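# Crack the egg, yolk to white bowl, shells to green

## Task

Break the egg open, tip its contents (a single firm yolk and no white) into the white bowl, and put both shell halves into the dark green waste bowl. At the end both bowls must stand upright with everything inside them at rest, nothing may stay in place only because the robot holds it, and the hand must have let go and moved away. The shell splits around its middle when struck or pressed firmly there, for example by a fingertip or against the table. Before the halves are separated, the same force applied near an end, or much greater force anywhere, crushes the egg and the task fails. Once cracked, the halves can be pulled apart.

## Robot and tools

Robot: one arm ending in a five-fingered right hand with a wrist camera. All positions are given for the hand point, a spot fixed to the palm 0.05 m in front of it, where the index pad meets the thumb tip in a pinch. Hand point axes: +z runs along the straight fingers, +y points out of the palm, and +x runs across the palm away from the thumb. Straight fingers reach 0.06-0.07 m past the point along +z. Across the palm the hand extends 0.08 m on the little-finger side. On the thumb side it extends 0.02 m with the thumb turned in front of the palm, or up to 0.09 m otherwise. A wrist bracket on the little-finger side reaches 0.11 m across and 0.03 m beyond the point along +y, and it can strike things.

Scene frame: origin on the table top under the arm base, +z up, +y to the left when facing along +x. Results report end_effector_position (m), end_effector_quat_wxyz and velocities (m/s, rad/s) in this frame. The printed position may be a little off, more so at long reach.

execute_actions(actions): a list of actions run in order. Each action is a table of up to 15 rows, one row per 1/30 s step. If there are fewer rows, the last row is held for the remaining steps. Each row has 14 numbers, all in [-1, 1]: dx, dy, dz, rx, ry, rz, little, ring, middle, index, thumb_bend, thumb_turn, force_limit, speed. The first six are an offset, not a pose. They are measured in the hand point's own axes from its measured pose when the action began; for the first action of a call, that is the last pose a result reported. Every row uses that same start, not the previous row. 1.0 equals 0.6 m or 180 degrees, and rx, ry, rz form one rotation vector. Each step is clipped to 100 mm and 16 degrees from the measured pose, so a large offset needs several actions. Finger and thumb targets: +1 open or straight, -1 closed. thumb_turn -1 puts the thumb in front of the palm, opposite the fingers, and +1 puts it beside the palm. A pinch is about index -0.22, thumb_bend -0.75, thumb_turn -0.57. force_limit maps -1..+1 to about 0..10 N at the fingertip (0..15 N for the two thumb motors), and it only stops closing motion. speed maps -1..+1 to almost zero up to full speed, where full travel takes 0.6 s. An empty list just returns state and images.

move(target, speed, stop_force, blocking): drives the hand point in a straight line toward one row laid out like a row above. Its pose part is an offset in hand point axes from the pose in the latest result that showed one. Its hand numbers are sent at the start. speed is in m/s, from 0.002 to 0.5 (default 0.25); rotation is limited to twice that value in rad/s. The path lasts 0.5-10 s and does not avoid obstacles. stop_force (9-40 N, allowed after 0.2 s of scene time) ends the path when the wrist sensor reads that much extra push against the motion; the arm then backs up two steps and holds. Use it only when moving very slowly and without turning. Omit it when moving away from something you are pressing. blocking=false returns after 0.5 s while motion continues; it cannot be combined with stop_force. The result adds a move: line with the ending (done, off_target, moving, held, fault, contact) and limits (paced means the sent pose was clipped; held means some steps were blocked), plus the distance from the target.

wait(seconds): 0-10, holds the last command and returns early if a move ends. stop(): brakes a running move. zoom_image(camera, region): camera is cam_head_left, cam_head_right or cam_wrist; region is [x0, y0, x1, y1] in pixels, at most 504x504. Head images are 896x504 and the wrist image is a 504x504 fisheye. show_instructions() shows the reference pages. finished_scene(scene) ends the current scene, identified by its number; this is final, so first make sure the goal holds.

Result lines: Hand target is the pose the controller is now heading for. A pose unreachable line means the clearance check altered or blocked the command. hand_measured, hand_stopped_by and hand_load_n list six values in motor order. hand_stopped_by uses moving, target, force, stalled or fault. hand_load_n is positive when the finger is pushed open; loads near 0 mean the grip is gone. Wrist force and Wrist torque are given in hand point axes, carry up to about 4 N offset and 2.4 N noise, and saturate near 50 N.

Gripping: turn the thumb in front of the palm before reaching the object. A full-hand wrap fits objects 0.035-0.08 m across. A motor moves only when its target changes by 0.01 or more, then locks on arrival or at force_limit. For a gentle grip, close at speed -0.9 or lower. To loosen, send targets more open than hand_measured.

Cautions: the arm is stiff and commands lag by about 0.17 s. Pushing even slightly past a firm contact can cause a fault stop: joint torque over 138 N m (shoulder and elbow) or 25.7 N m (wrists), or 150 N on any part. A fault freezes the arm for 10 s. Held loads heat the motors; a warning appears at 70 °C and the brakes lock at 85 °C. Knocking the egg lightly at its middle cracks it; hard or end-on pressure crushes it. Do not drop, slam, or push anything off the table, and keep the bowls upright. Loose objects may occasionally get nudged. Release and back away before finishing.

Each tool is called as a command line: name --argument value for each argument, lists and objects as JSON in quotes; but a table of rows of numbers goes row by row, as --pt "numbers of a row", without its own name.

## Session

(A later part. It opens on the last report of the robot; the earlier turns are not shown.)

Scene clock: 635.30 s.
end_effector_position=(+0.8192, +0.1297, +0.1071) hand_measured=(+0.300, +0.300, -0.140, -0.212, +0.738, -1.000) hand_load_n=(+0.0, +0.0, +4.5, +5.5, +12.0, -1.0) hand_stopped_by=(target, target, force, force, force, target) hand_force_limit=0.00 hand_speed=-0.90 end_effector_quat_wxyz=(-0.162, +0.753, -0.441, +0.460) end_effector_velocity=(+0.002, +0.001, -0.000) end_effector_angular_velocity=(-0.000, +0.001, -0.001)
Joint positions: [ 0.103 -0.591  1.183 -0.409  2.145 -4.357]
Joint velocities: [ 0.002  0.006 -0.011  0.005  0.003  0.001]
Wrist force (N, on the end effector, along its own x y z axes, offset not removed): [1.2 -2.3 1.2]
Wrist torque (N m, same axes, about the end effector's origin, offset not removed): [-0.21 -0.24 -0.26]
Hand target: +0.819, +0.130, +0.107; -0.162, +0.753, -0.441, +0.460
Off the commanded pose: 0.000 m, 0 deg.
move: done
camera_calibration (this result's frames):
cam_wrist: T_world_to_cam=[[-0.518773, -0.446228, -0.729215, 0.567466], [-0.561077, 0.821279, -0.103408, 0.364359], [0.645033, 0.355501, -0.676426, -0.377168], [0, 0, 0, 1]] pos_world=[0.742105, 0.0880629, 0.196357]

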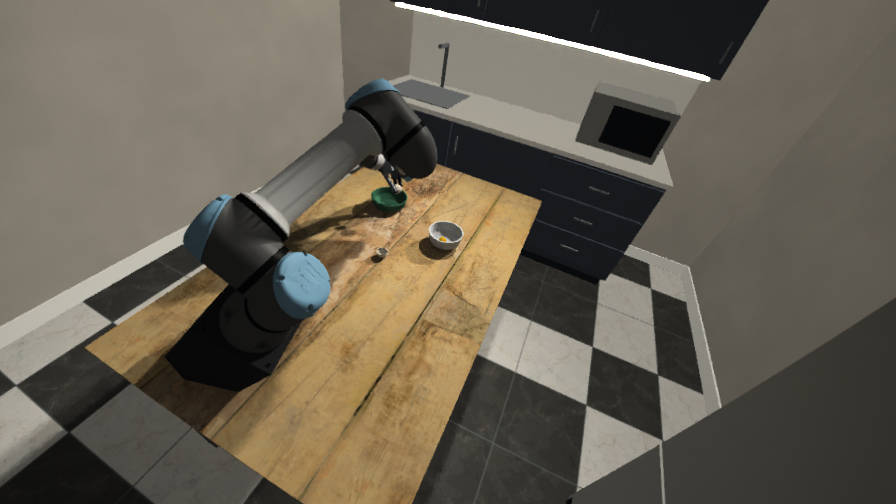

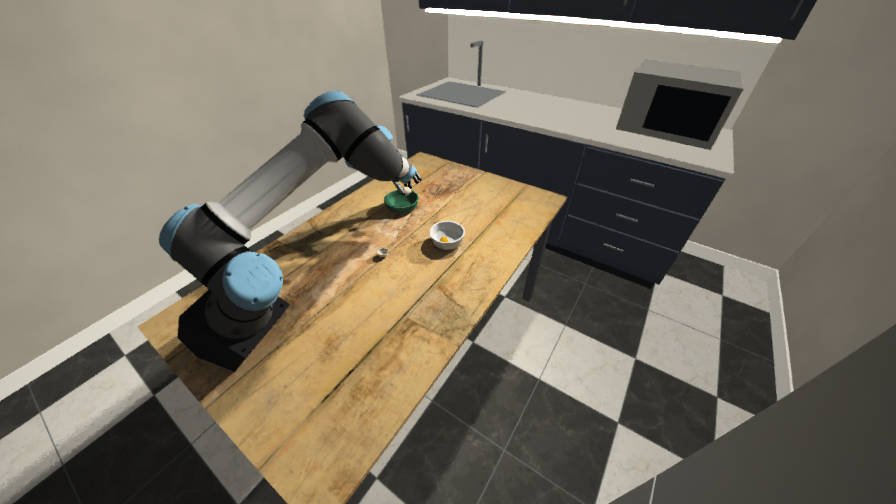

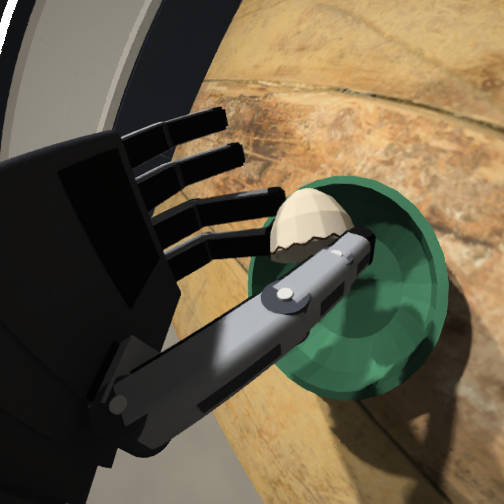

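move --target '[-0.07,0.003,0,0,0,0,0.3,0.3,-0.98,-0.98,-0.98,-1,0,-0.9]' --speed 0.06

execute_actions --actions '[[[0,0,0,0,0,0,0.3,0.3,0.3,0.3,1,-1,0,-0.6]],[[0,0,0,0,0,0,0.3,0.3,0.3,0.3,1,-1,0,-0.6]],[[0,0,0,0,0,0,0.3,0.3,0.3,0.3,1,-1,0,-0.6]],[[0.06,-0.08,-0.06,0,0,0,0.3,0.3,0.3,0.3,1,-1,0,-0.6]],[[0.06,-0.08,-0.06,0,0,0,0.3,0.3,0.3,0.3,1,-1,0,-0.6]]]'

Scene clock: 649.40 s.
end_effector_position=(+0.8104, +0.1626, +0.0831) hand_measured=(+0.300, +0.300, -0.140, -0.212, +0.738, -1.000) hand_load_n=(+0.0, +0.0, +4.5, +5.5, +12.0, -1.0) hand_stopped_by=(target, target, force, force, force, target) hand_force_limit=0.00 hand_speed=-0.90 end_effector_quat_wxyz=(-0.162, +0.753, -0.441, +0.460) end_effector_velocity=(-0.001, +0.001, -0.003) end_effector_angular_velocity=(-0.001, +0.003, -0.001)
Joint positions: [ 0.119 -0.527  1.174 -0.461  2.161 -4.353]
Joint velocities: [-0.     0.005 -0.001 -0.003  0.002 -0.   ]
Wrist force (N, on the end effector, along its own x y z axes, offset not removed): [-3.3 -3.9 0.7]
Wrist torque (N m, same axes, about the end effector's origin, offset not removed): [-0.53 0.43 -0.32]
Hand target: +0.810, +0.163, +0.083; -0.162, +0.753, -0.441, +0.460
Off the commanded pose: 0.000 m, 0 deg.
move: done
camera_calibration (this result's frames):
cam_wrist: T_world_to_cam=[[-0.518766, -0.446241, -0.729212, 0.560074], [-0.561083, 0.821273, -0.10342, 0.329934], [0.645033, 0.355498, -0.676427, -0.399476], [0, 0, 0, 1]] pos_world=[0.733343, 0.120975, 0.172318]

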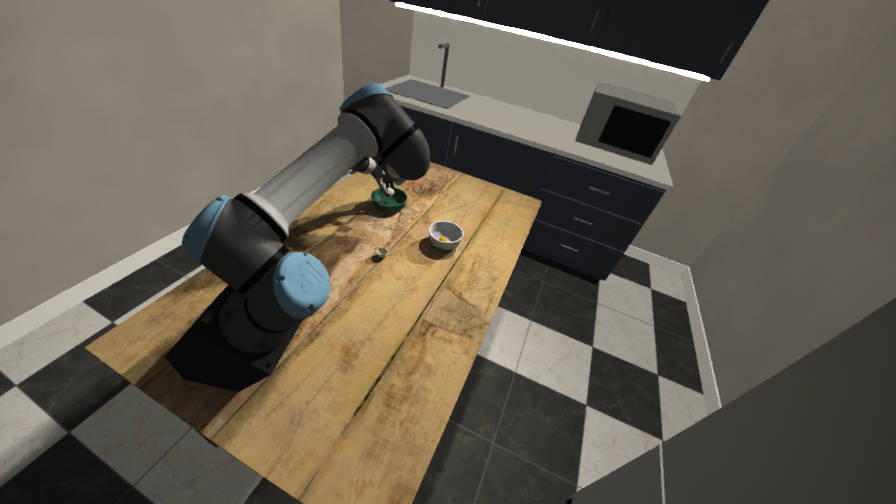

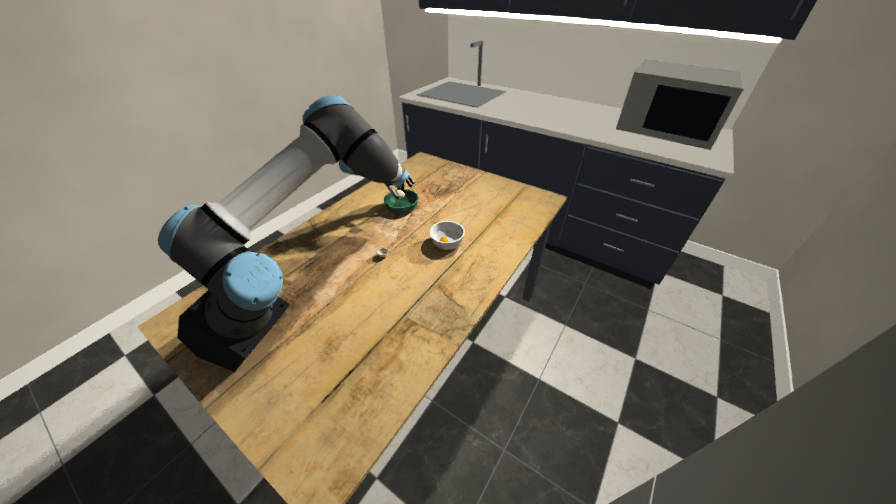

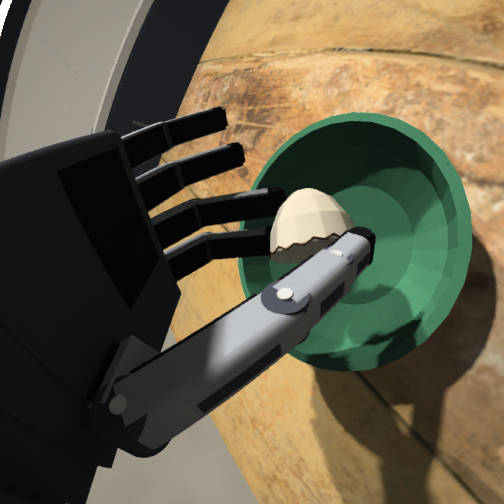

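Scene clock: 651.90 s.
end_effector_position=(+0.8134, +0.1690, +0.2186) hand_measured=(+0.300, +0.300, +0.300, +0.300, +1.000, -1.000) hand_load_n=(+0.0, +0.0, +0.0, +0.0, +0.0, +0.0) hand_stopped_by=(target, target, target, target, target, target) hand_force_limit=0.00 hand_speed=-0.60 end_effector_quat_wxyz=(-0.162, +0.753, -0.441, +0.461) end_effector_velocity=(+0.000, +0.001, +0.017) end_effector_angular_velocity=(+0.001, +0.007, +0.001)
Joint positions: [ 0.255 -0.615  1.058 -0.239  2.293 -4.322]
Joint velocities: [ 0.018 -0.003 -0.034  0.049  0.02   0.01 ]
Wrist force (N, on the end effector, along its own x y z axes, offset not removed): [-1.7 -0.1 -0.5]
Wrist torque (N m, same axes, about the end effector's origin, offset not removed): [-0.06 0.08 -0.12]
Hand target: +0.813, +0.169, +0.221; -0.162, +0.753, -0.441, +0.460
Off the commanded pose: 0.002 m, 0 deg.
camera_calibration (this result's frames):
cam_wrist: T_world_to_cam=[[-0.517236, -0.446601, -0.730078, 0.662346], [-0.560802, 0.821256, -0.105067, 0.340495], [0.646504, 0.355085, -0.675238, -0.313402], [0, 0, 0, 1]] pos_world=[0.736155, 0.127455, 0.307718]

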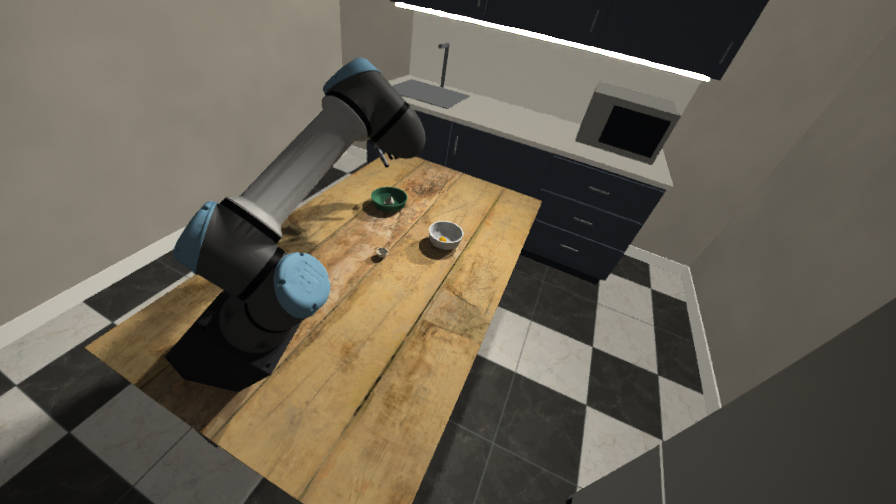

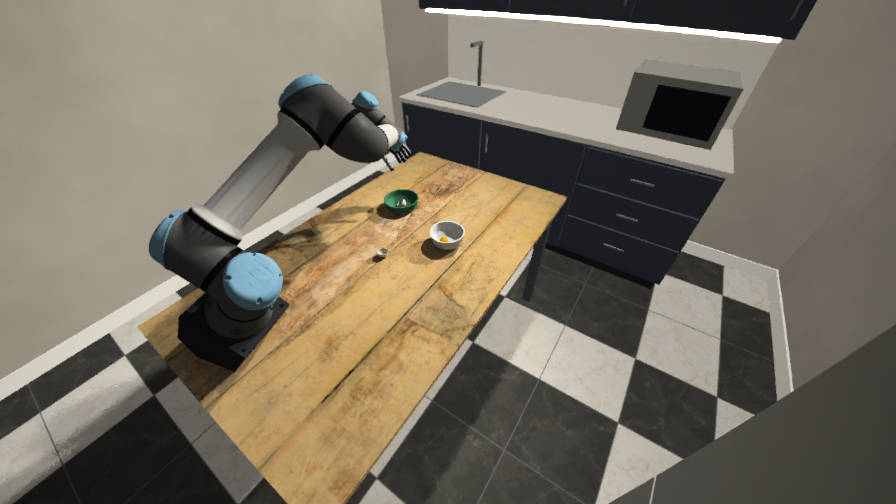

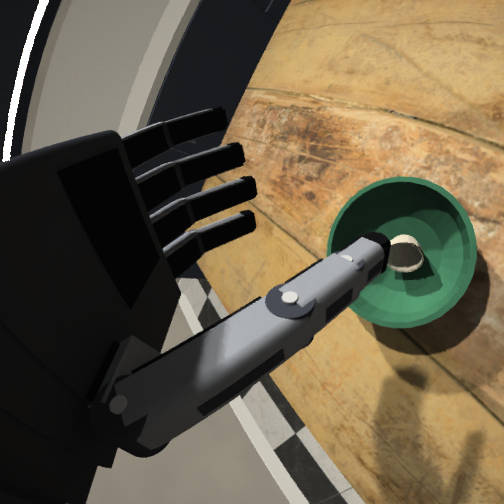

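zoom_image --camera "cam_head_right" --region '[350,230,410,275]'

zoom_image --camera "cam_head_left" --region '[350,230,410,275]'

Region (350, 230, 410, 275) of cam_head_right's 896x504 image, scaled by 8.400, with more detail than that image has; it fills the top 378 rows of this view, and the rest is white.

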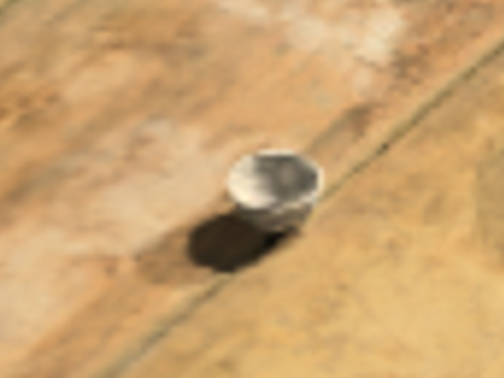

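Region (350, 230, 410, 275) of cam_head_left's 896x504 image, scaled by 8.400, with more detail than that image has; it fills the top 378 rows of this view, and the rest is white.

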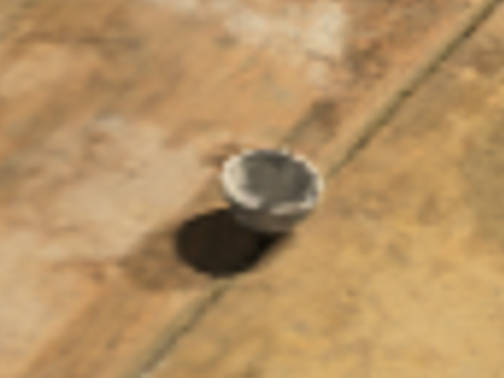

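move --target '[0.052,0.537,-0.265,0,-0.133,0.183,0.3,0.3,0.3,0.3,-0.75,-0.57,0,0.3]' --speed 0.25

Scene clock: 690.47 s.
end_effector_position=(+0.5205, -0.0099, +0.1094) hand_measured=(+0.300, +0.300, +0.300, +0.300, -0.750, -0.570) hand_load_n=(+0.0, +0.0, +0.0, +0.0, +0.0, +0.0) hand_stopped_by=(target, target, target, target, target, target) hand_force_limit=0.00 hand_speed=0.30 end_effector_quat_wxyz=(-0.372, +0.676, -0.593, +0.232) end_effector_velocity=(-0.002, -0.001, -0.001) end_effector_angular_velocity=(+0.008, -0.004, +0.004)
Joint positions: [-0.416 -1.359  2.153 -0.29   1.415 -3.881]
Joint velocities: [-0.015 -0.005  0.006  0.001 -0.022 -0.005]
Wrist force (N, on the end effector, along its own x y z axes, offset not removed): [-3.1 -3.9 -3.1]
Wrist torque (N m, same axes, about the end effector's origin, offset not removed): [-0.37 0.55 -0.45]
Hand target: +0.520, -0.010, +0.109; -0.372, +0.676, -0.592, +0.232
Off the commanded pose: 0.001 m, 0 deg.
move: done
camera_calibration (this result's frames):
cam_wrist: T_world_to_cam=[[-0.631799, 0.115146, -0.766532, 0.420369], [-0.507273, 0.686309, 0.521204, 0.213992], [0.586093, 0.718137, -0.375199, -0.132013], [0, 0, 0, 1]] pos_world=[0.451512, -0.100465, 0.161162]

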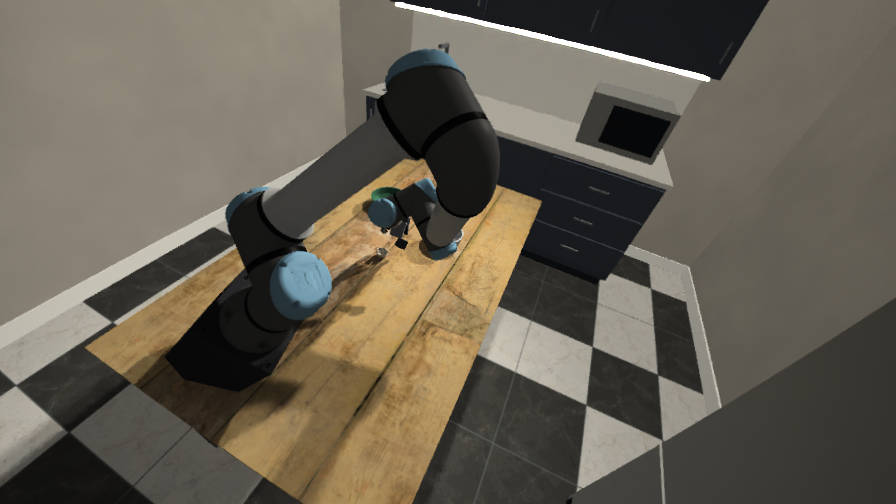

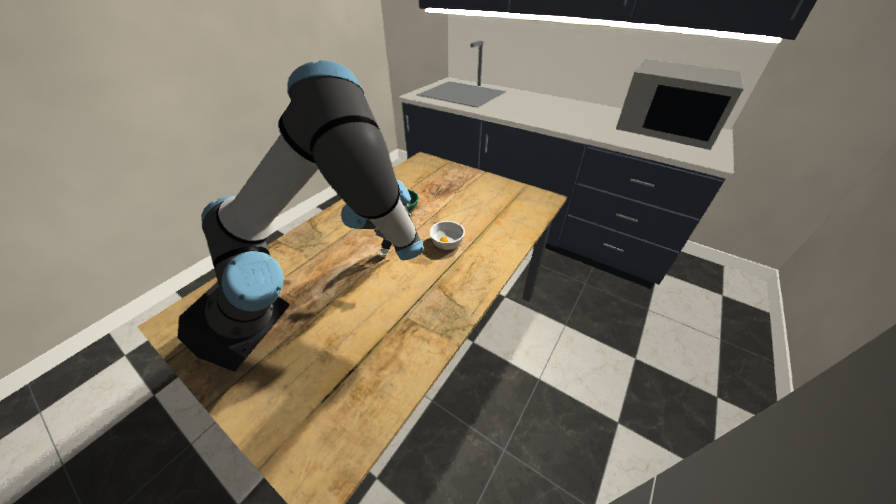

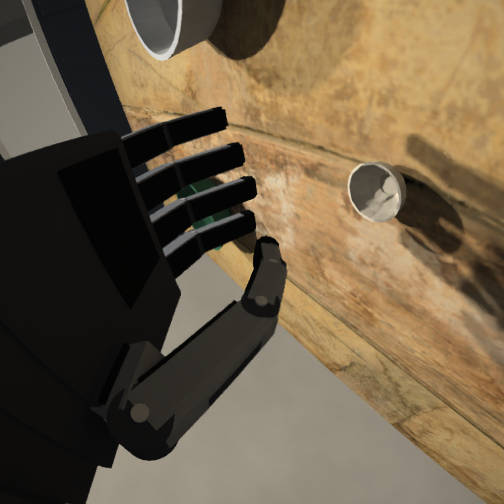

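move --target '[0.015,0.08,0.058,0,0,0,0.3,0.3,0.3,0.3,-0.75,-0.57,0,-0.9]' --speed 0.05

Scene clock: 705.57 s.
end_effector_position=(+0.5183, -0.0117, +0.0499) hand_measured=(+0.300, +0.300, +0.300, +0.300, -0.750, -0.570) hand_load_n=(+0.0, +0.0, +0.0, +0.0, +0.0, +0.0) hand_stopped_by=(target, target, target, target, target, target) hand_force_limit=0.00 hand_speed=-0.90 end_effector_quat_wxyz=(-0.372, +0.676, -0.593, +0.232) end_effector_velocity=(+0.001, -0.000, -0.002) end_effector_angular_velocity=(-0.000, -0.002, -0.000)
Joint positions: [-0.516 -1.242  2.162 -0.406  1.328 -3.931]
Joint velocities: [-0.003  0.005 -0.001 -0.005 -0.004 -0.002]
Wrist force (N, on the end effector, along its own x y z axes, offset not removed): [1.6 -1.8 -3.3]
Wrist torque (N m, same axes, about the end effector's origin, offset not removed): [-0.01 -0.18 0.03]
Hand target: +0.518, -0.012, +0.050; -0.372, +0.676, -0.593, +0.232
Off the commanded pose: 0.000 m, 0 deg.
move: done
camera_calibration (this result's frames):
cam_wrist: T_world_to_cam=[[-0.631825, 0.115295, -0.766489, 0.373593], [-0.507229, 0.68624, 0.521338, 0.245087], [0.586103, 0.718179, -0.375103, -0.151769], [0, 0, 0, 1]] pos_world=[0.449312, -0.102265, 0.101653]

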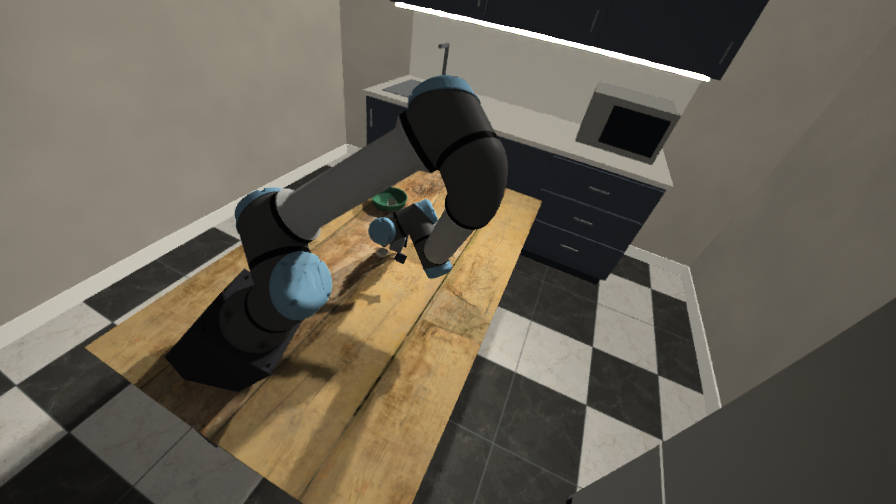

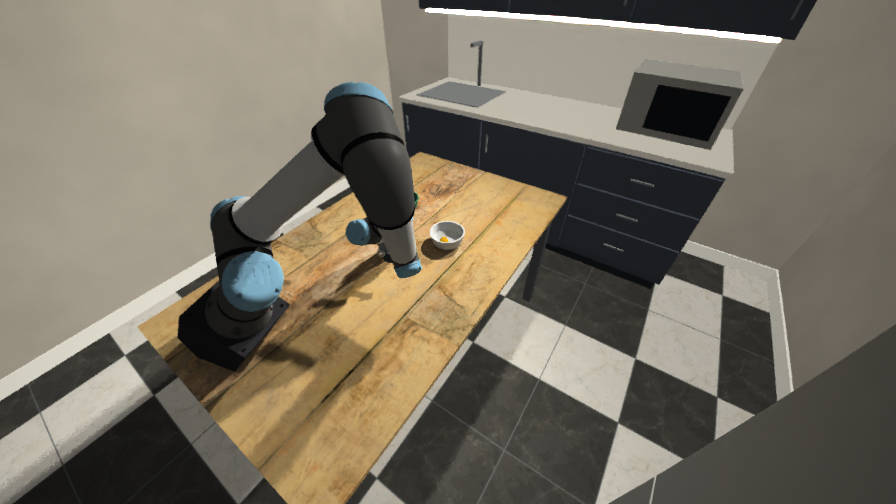

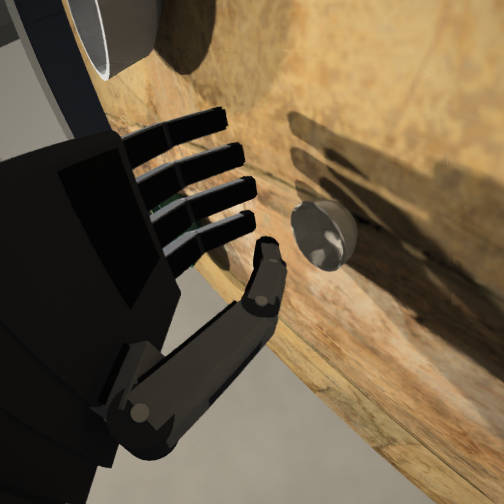

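move --target '[0.015,0.04,0.017,0,0,0,0.3,0.3,0.3,0.3,-0.75,-0.57,0,-0.9]' --speed 0.02

Scene clock: 719.60 s.
end_effector_position=(+0.5129, -0.0183, +0.0245) hand_measured=(+0.300, +0.300, +0.300, +0.300, -0.750, -0.570) hand_load_n=(+0.0, +0.0, +1.0, +0.0, +0.0, +0.0) hand_stopped_by=(target, target, target, target, target, target) hand_force_limit=0.00 hand_speed=-0.90 end_effector_quat_wxyz=(-0.372, +0.676, -0.592, +0.232) end_effector_velocity=(-0.001, -0.001, -0.003) end_effector_angular_velocity=(+0.000, +0.003, +0.000)
Joint positions: [-0.575 -1.201  2.168 -0.445  1.275 -3.961]
Joint velocities: [-0.007  0.005  0.001 -0.003 -0.004 -0.003]
Wrist force (N, on the end effector, along its own x y z axes, offset not removed): [-12.0 -50.0 -46.9]
Wrist torque (N m, same axes, about the end effector's origin, offset not removed): [2.76 1.02 -1.34]
Hand target: +0.513, -0.019, +0.024; -0.372, +0.676, -0.593, +0.232
Off the commanded pose: 0.001 m, 0 deg.
move: done
camera_calibration (this result's frames):
cam_wrist: T_world_to_cam=[[-0.631158, 0.115365, -0.767027, 0.351165], [-0.508019, 0.685779, 0.521175, 0.260537], [0.586136, 0.718608, -0.374228, -0.153396], [0, 0, 0, 1]] pos_world=[0.443909, -0.108951, 0.0761626]

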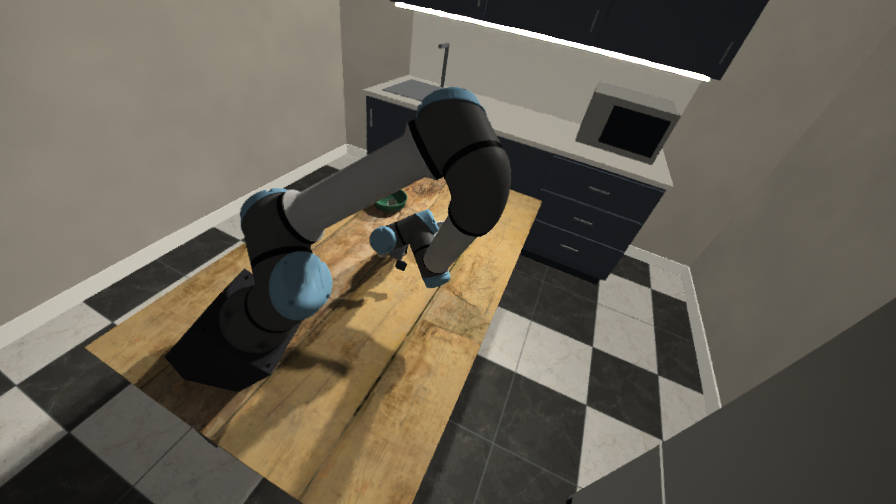

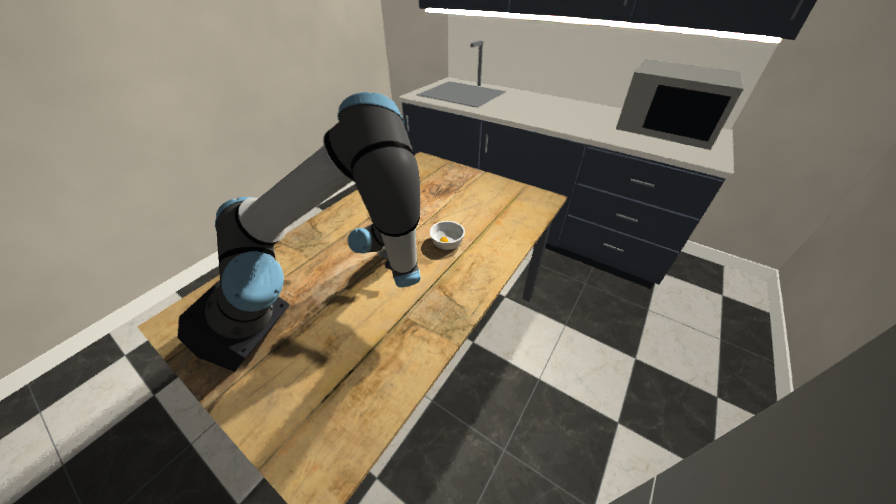

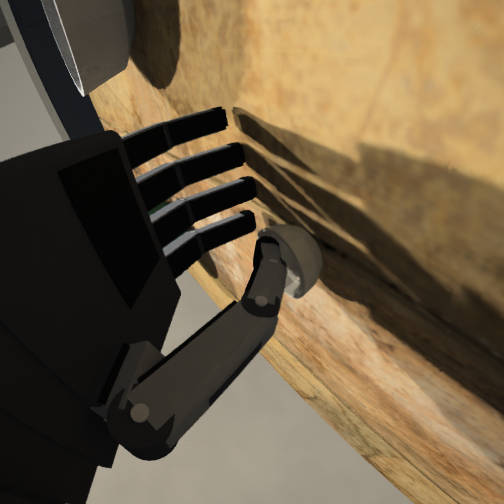

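execute_actions --actions '[[[0,-0.009,-0.007,0,0,0,0.3,0.3,0.3,0.3,-0.75,-0.57,0,-0.9]],[[0,0,0,0,0,0,0.3,0.3,0.3,0.3,-0.75,-0.57,0,-0.9]],[[0,0,0,0,0,0,0.3,0.3,0.3,-0.5,-0.75,-0.57,-0.2,-0.8]],[[0,0,0,0,0,0,0.3,0.3,0.3,-0.5,-0.75,-0.57,-0.2,-0.8]],[[0,0,0,0,0,0,0.3,0.3,0.3,-0.5,-0.75,-0.57,-0.2,-0.8]],[[0,0,0,0,0,0,0.3,0.3,0.3,-0.5,-0.75,-0.57,-0.2,-0.8]],[[0,0,0,0,0,0,0.3,0.3,0.3,-0.5,-0.75,-0.57,-0.2,-0.8]]]'

Scene clock: 738.40 s.
end_effector_position=(+0.5131, -0.0193, +0.0310) hand_measured=(+0.300, +0.300, +0.300, -0.230, -0.750, -0.570) hand_load_n=(+0.0, +0.0, +0.0, +6.0, +0.5, +0.0) hand_stopped_by=(target, target, target, force, target, target) hand_force_limit=-0.20 hand_speed=-0.80 end_effector_quat_wxyz=(-0.372, +0.676, -0.592, +0.232) end_effector_velocity=(+0.000, -0.000, +0.000) end_effector_angular_velocity=(-0.001, -0.000, +0.000)
Joint positions: [-0.568 -1.217  2.17  -0.432  1.282 -3.957]
Joint velocities: [ 0.001  0.    -0.001  0.     0.001 -0.   ]
Wrist force (N, on the end effector, along its own x y z axes, offset not removed): [1.5 -3.7 2.4]
Wrist torque (N m, same axes, about the end effector's origin, offset not removed): [-0.50 -0.27 -0.16]
Hand target: +0.513, -0.019, +0.031; -0.372, +0.676, -0.592, +0.232
Off the commanded pose: 0.000 m, 0 deg.
camera_calibration (this result's frames):
cam_wrist: T_world_to_cam=[[-0.631271, 0.115429, -0.766925, 0.356454], [-0.507792, 0.685921, 0.52121, 0.257736], [0.586212, 0.718463, -0.374388, -0.150426], [0, 0, 0, 1]] pos_world=[0.444076, -0.109856, 0.0827211]

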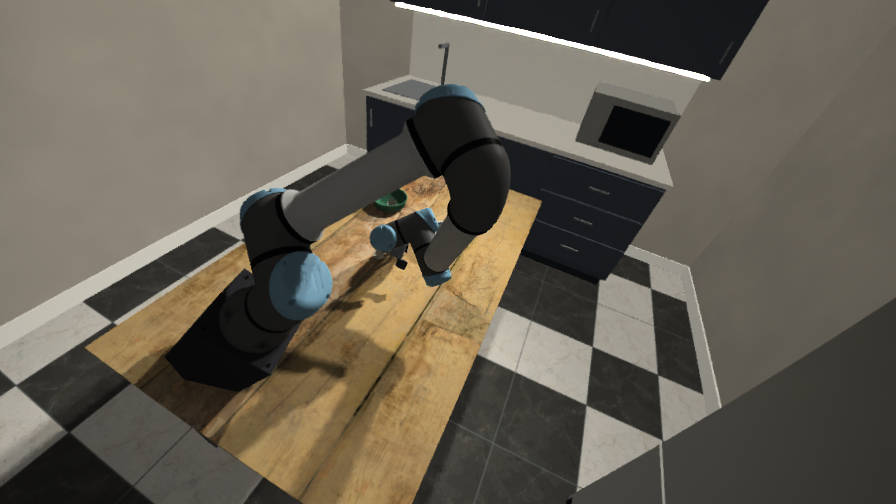

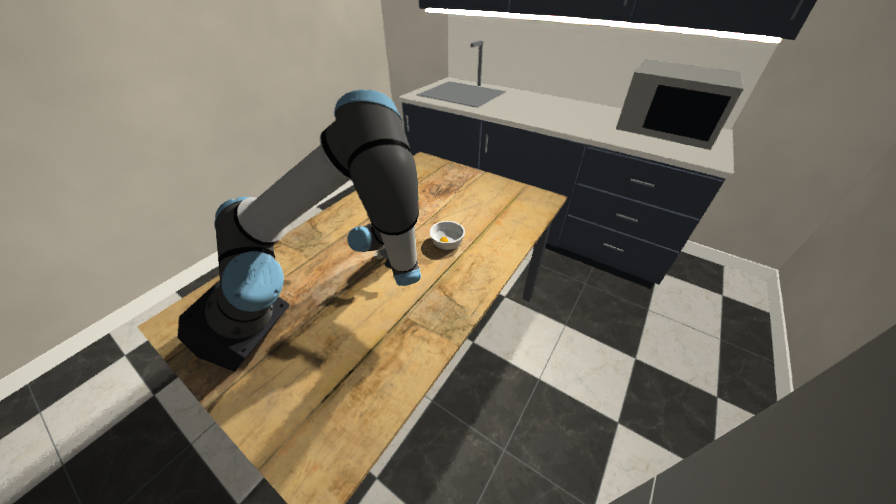

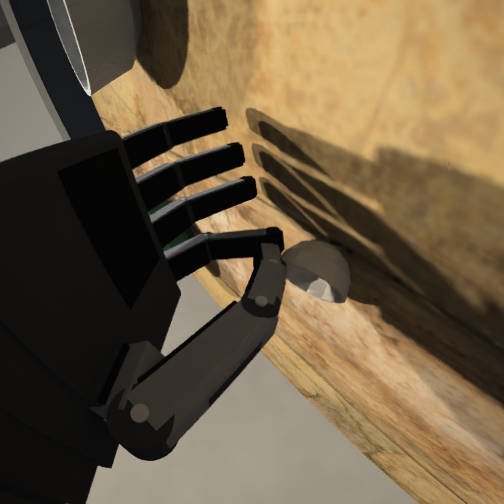

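execute_actions --actions '[[[0,-0.08,-0.062,0,0,0,0.3,0.3,0.3,0.3,1,1,0,0.5]],[[0,-0.03,-0.02,0,0,0,0.3,0.3,0.3,0.3,1,1,0,0.5]],[[0,0,0,0,0,0,0.3,0.3,0.3,0.3,1,1,0,0.5]]]'

zoom_image --camera "cam_wrist" --region '[300,120,460,280]'

zoom_image --camera "cam_head_left" --region '[340,220,420,280]'

Scene clock: 751.23 s.
end_effector_position=(+0.5175, -0.0285, +0.1096) hand_measured=(+0.300, +0.300, +0.300, +0.300, +1.000, +1.000) hand_load_n=(+0.0, +0.0, +0.0, +0.0, +0.0, +0.0) hand_stopped_by=(target, target, target, target, target, target) hand_force_limit=0.00 hand_speed=0.50 end_effector_quat_wxyz=(-0.372, +0.676, -0.592, +0.233) end_effector_velocity=(-0.000, +0.001, +0.000) end_effector_angular_velocity=(+0.001, +0.001, +0.002)
Joint positions: [-0.466 -1.39   2.155 -0.258  1.37  -3.906]
Joint velocities: [ 0.     0.     0.     0.001 -0.001 -0.001]
Wrist force (N, on the end effector, along its own x y z axes, offset not removed): [-3.3 -0.8 0.3]
Wrist torque (N m, same axes, about the end effector's origin, offset not removed): [-0.05 0.36 -0.23]
Hand target: +0.517, -0.028, +0.109; -0.372, +0.676, -0.592, +0.233
Off the commanded pose: 0.000 m, 0 deg.
camera_calibration (this result's frames):
cam_wrist: T_world_to_cam=[[-0.630319, 0.115497, -0.767696, 0.420094], [-0.508234, 0.686124, 0.520512, 0.225632], [0.586853, 0.718258, -0.373778, -0.117365], [0, 0, 0, 1]] pos_world=[0.448343, -0.119032, 0.161192]

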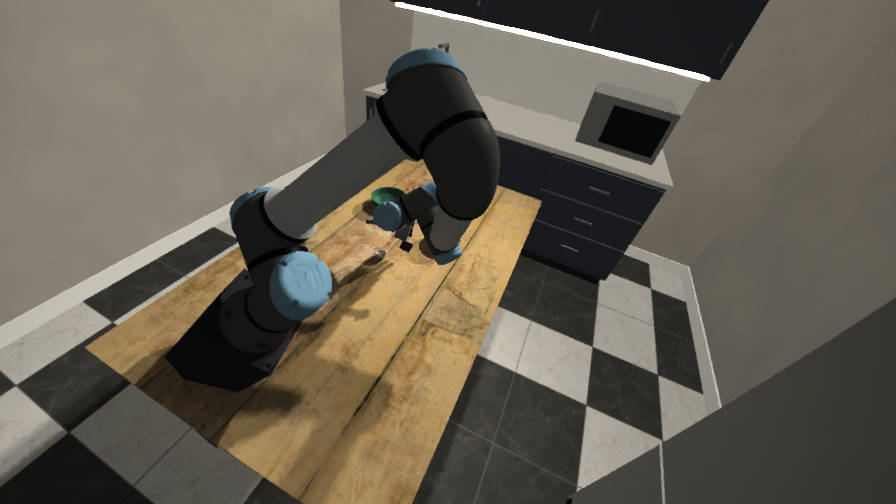

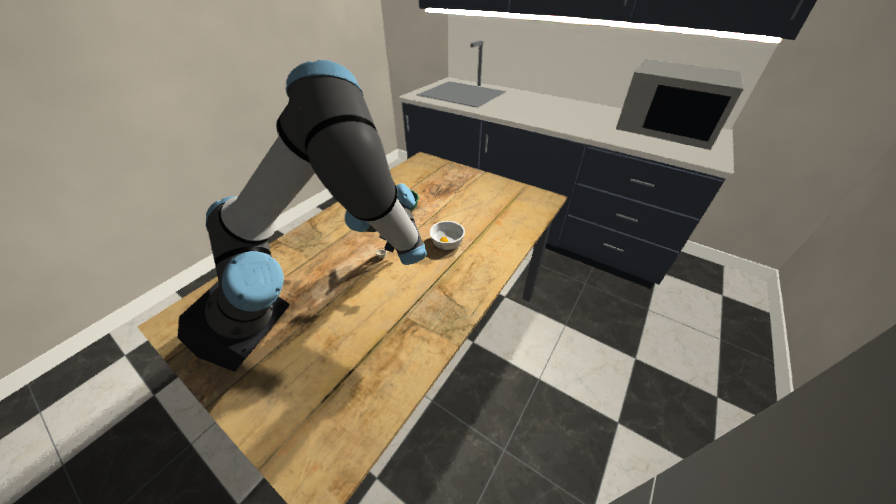

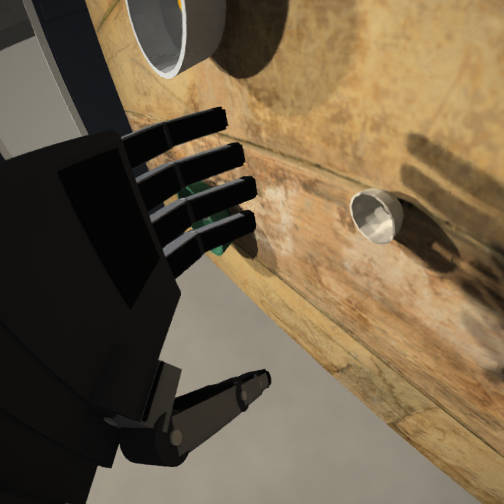

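Region (300, 120, 460, 280) of cam_wrist's 504x504 image, scaled by 3.150, with more detail than that image has.

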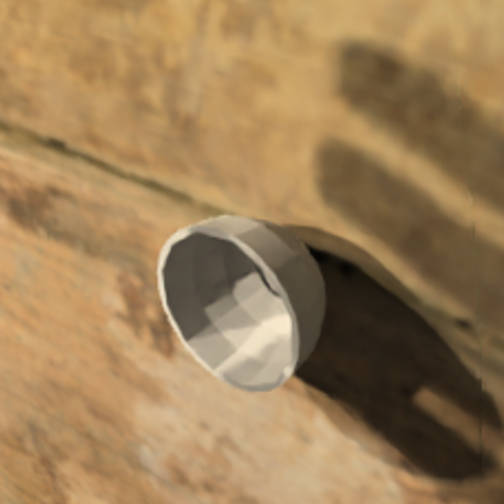

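Region (340, 220, 420, 280) of cam_head_left's 896x504 image, scaled by 6.300, with more detail than that image has; it fills the top 378 rows of this view, and the rest is white.

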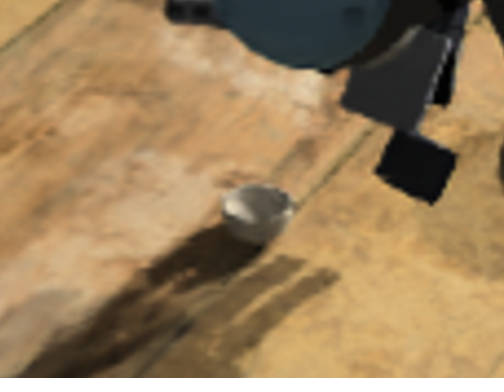

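execute_actions --actions '[]'

Scene clock: 776.90 s.
end_effector_position=(+0.5173, -0.0284, +0.1095) hand_measured=(+0.300, +0.300, +0.300, +0.300, +1.000, +1.000) hand_load_n=(+0.0, +0.0, +0.0, +0.0, +0.0, +0.0) hand_stopped_by=(target, target, target, target, target, target) hand_force_limit=0.00 hand_speed=0.50 end_effector_quat_wxyz=(-0.372, +0.676, -0.592, +0.233) end_effector_velocity=(+0.001, -0.002, -0.001) end_effector_angular_velocity=(-0.002, +0.000, -0.003)
Joint positions: [-0.466 -1.39   2.155 -0.258  1.37  -3.906]
Joint velocities: [-0.002  0.    -0.001 -0.001  0.001  0.   ]
Wrist force (N, on the end effector, along its own x y z axes, offset not removed): [-1.6 0.7 2.3]
Wrist torque (N m, same axes, about the end effector's origin, offset not removed): [-0.08 0.33 -0.12]
Hand target: +0.517, -0.028, +0.109; -0.372, +0.676, -0.592, +0.233
Off the commanded pose: 0.000 m, 0 deg.
camera_calibration (this result's frames):
cam_wrist: T_world_to_cam=[[-0.630495, 0.115611, -0.767535, 0.420011], [-0.508156, 0.685996, 0.520756, 0.22554], [0.586731, 0.718362, -0.373768, -0.11731], [0, 0, 0, 1]] pos_world=[0.448253, -0.119006, 0.161075]

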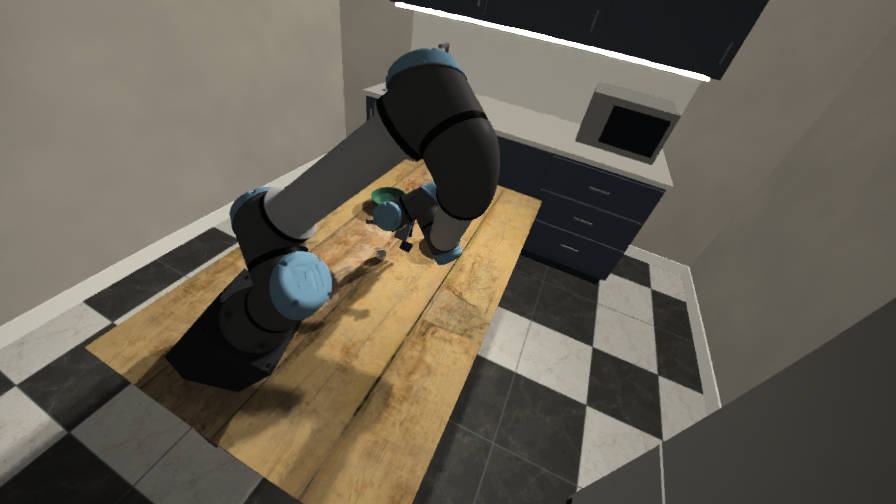

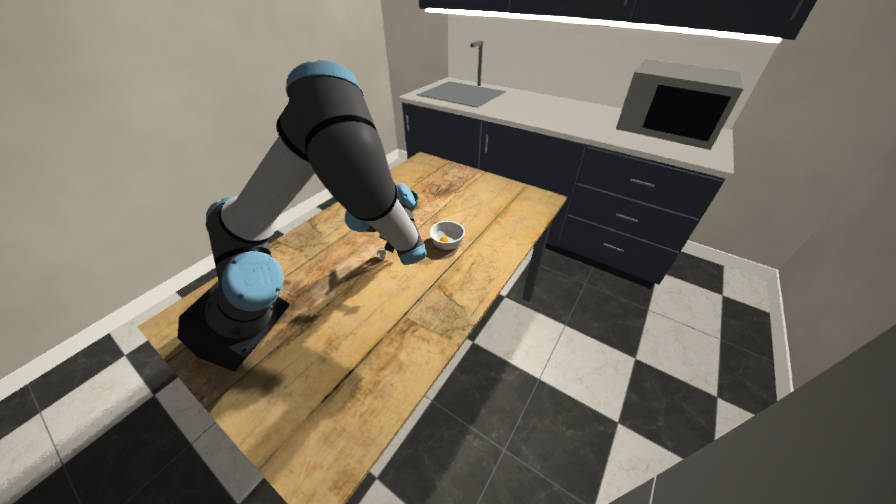

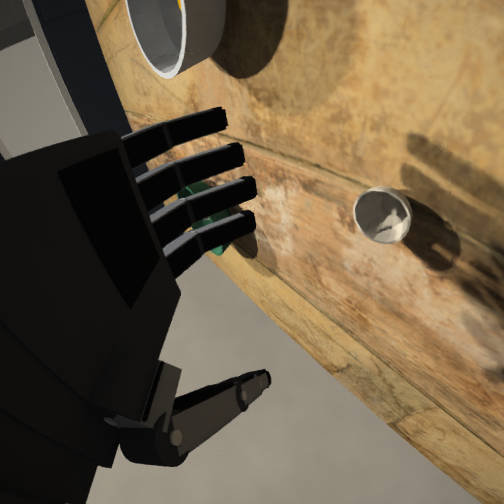

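move --target '[-0.028,0.065,0.0325,0,-0.043,0.058,0.3,0.3,0.3,0.3,1,-1,0,0.5]' --speed 0.08

Scene clock: 801.97 s.
end_effector_position=(+0.5046, -0.0085, +0.0696) hand_measured=(+0.300, +0.300, +0.300, +0.300, +1.000, -1.000) hand_load_n=(+0.0, +0.0, +0.0, +0.0, +0.0, +0.0) hand_stopped_by=(target, target, target, target, target, target) hand_force_limit=0.00 hand_speed=0.50 end_effector_quat_wxyz=(-0.431, +0.633, -0.625, +0.152) end_effector_velocity=(-0.001, +0.001, -0.003) end_effector_angular_velocity=(+0.012, +0.002, +0.000)
Joint positions: [-0.607 -1.276  2.142 -0.241  1.15  -3.833]
Joint velocities: [-0.008  0.009 -0.002  0.001 -0.012  0.002]
Wrist force (N, on the end effector, along its own x y z axes, offset not removed): [-0.5 1.7 1.1]
Wrist torque (N m, same axes, about the end effector's origin, offset not removed): [0.41 -0.08 0.00]
Hand target: +0.504, -0.008, +0.069; -0.431, +0.633, -0.625, +0.152
Off the commanded pose: 0.000 m, 0 deg.
move: done
camera_calibration (this result's frames):
cam_wrist: T_world_to_cam=[[-0.661413, 0.282346, -0.694848, 0.391031], [-0.477388, 0.556059, 0.680367, 0.198359], [0.578475, 0.781715, -0.232996, -0.144105], [0, 0, 0, 1]] pos_world=[0.436688, -0.108056, 0.103174]

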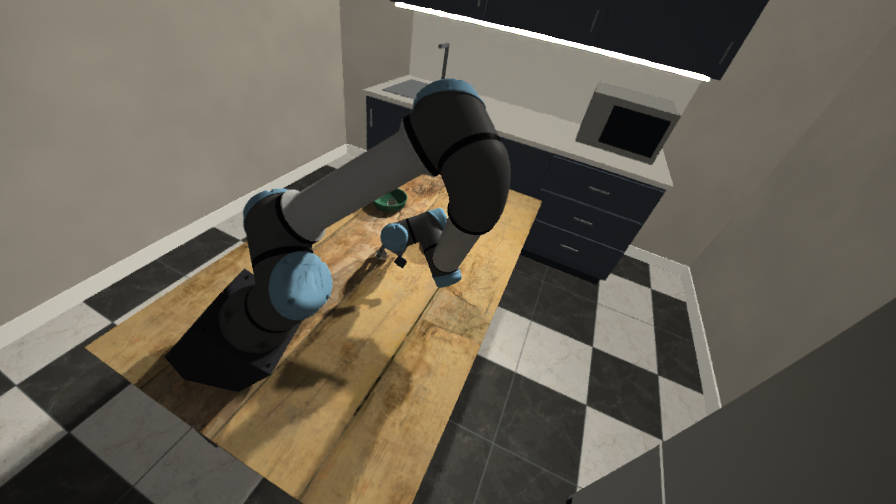

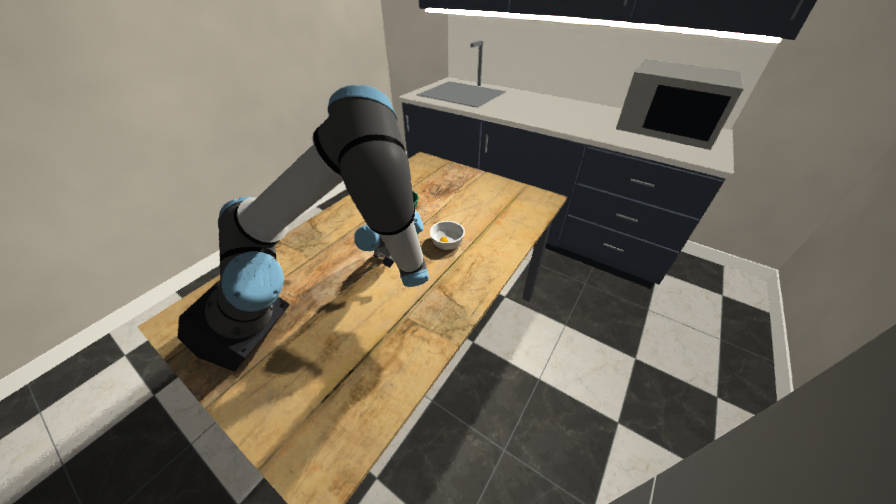

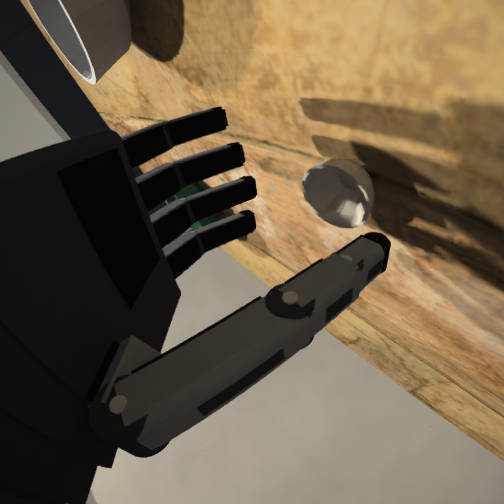

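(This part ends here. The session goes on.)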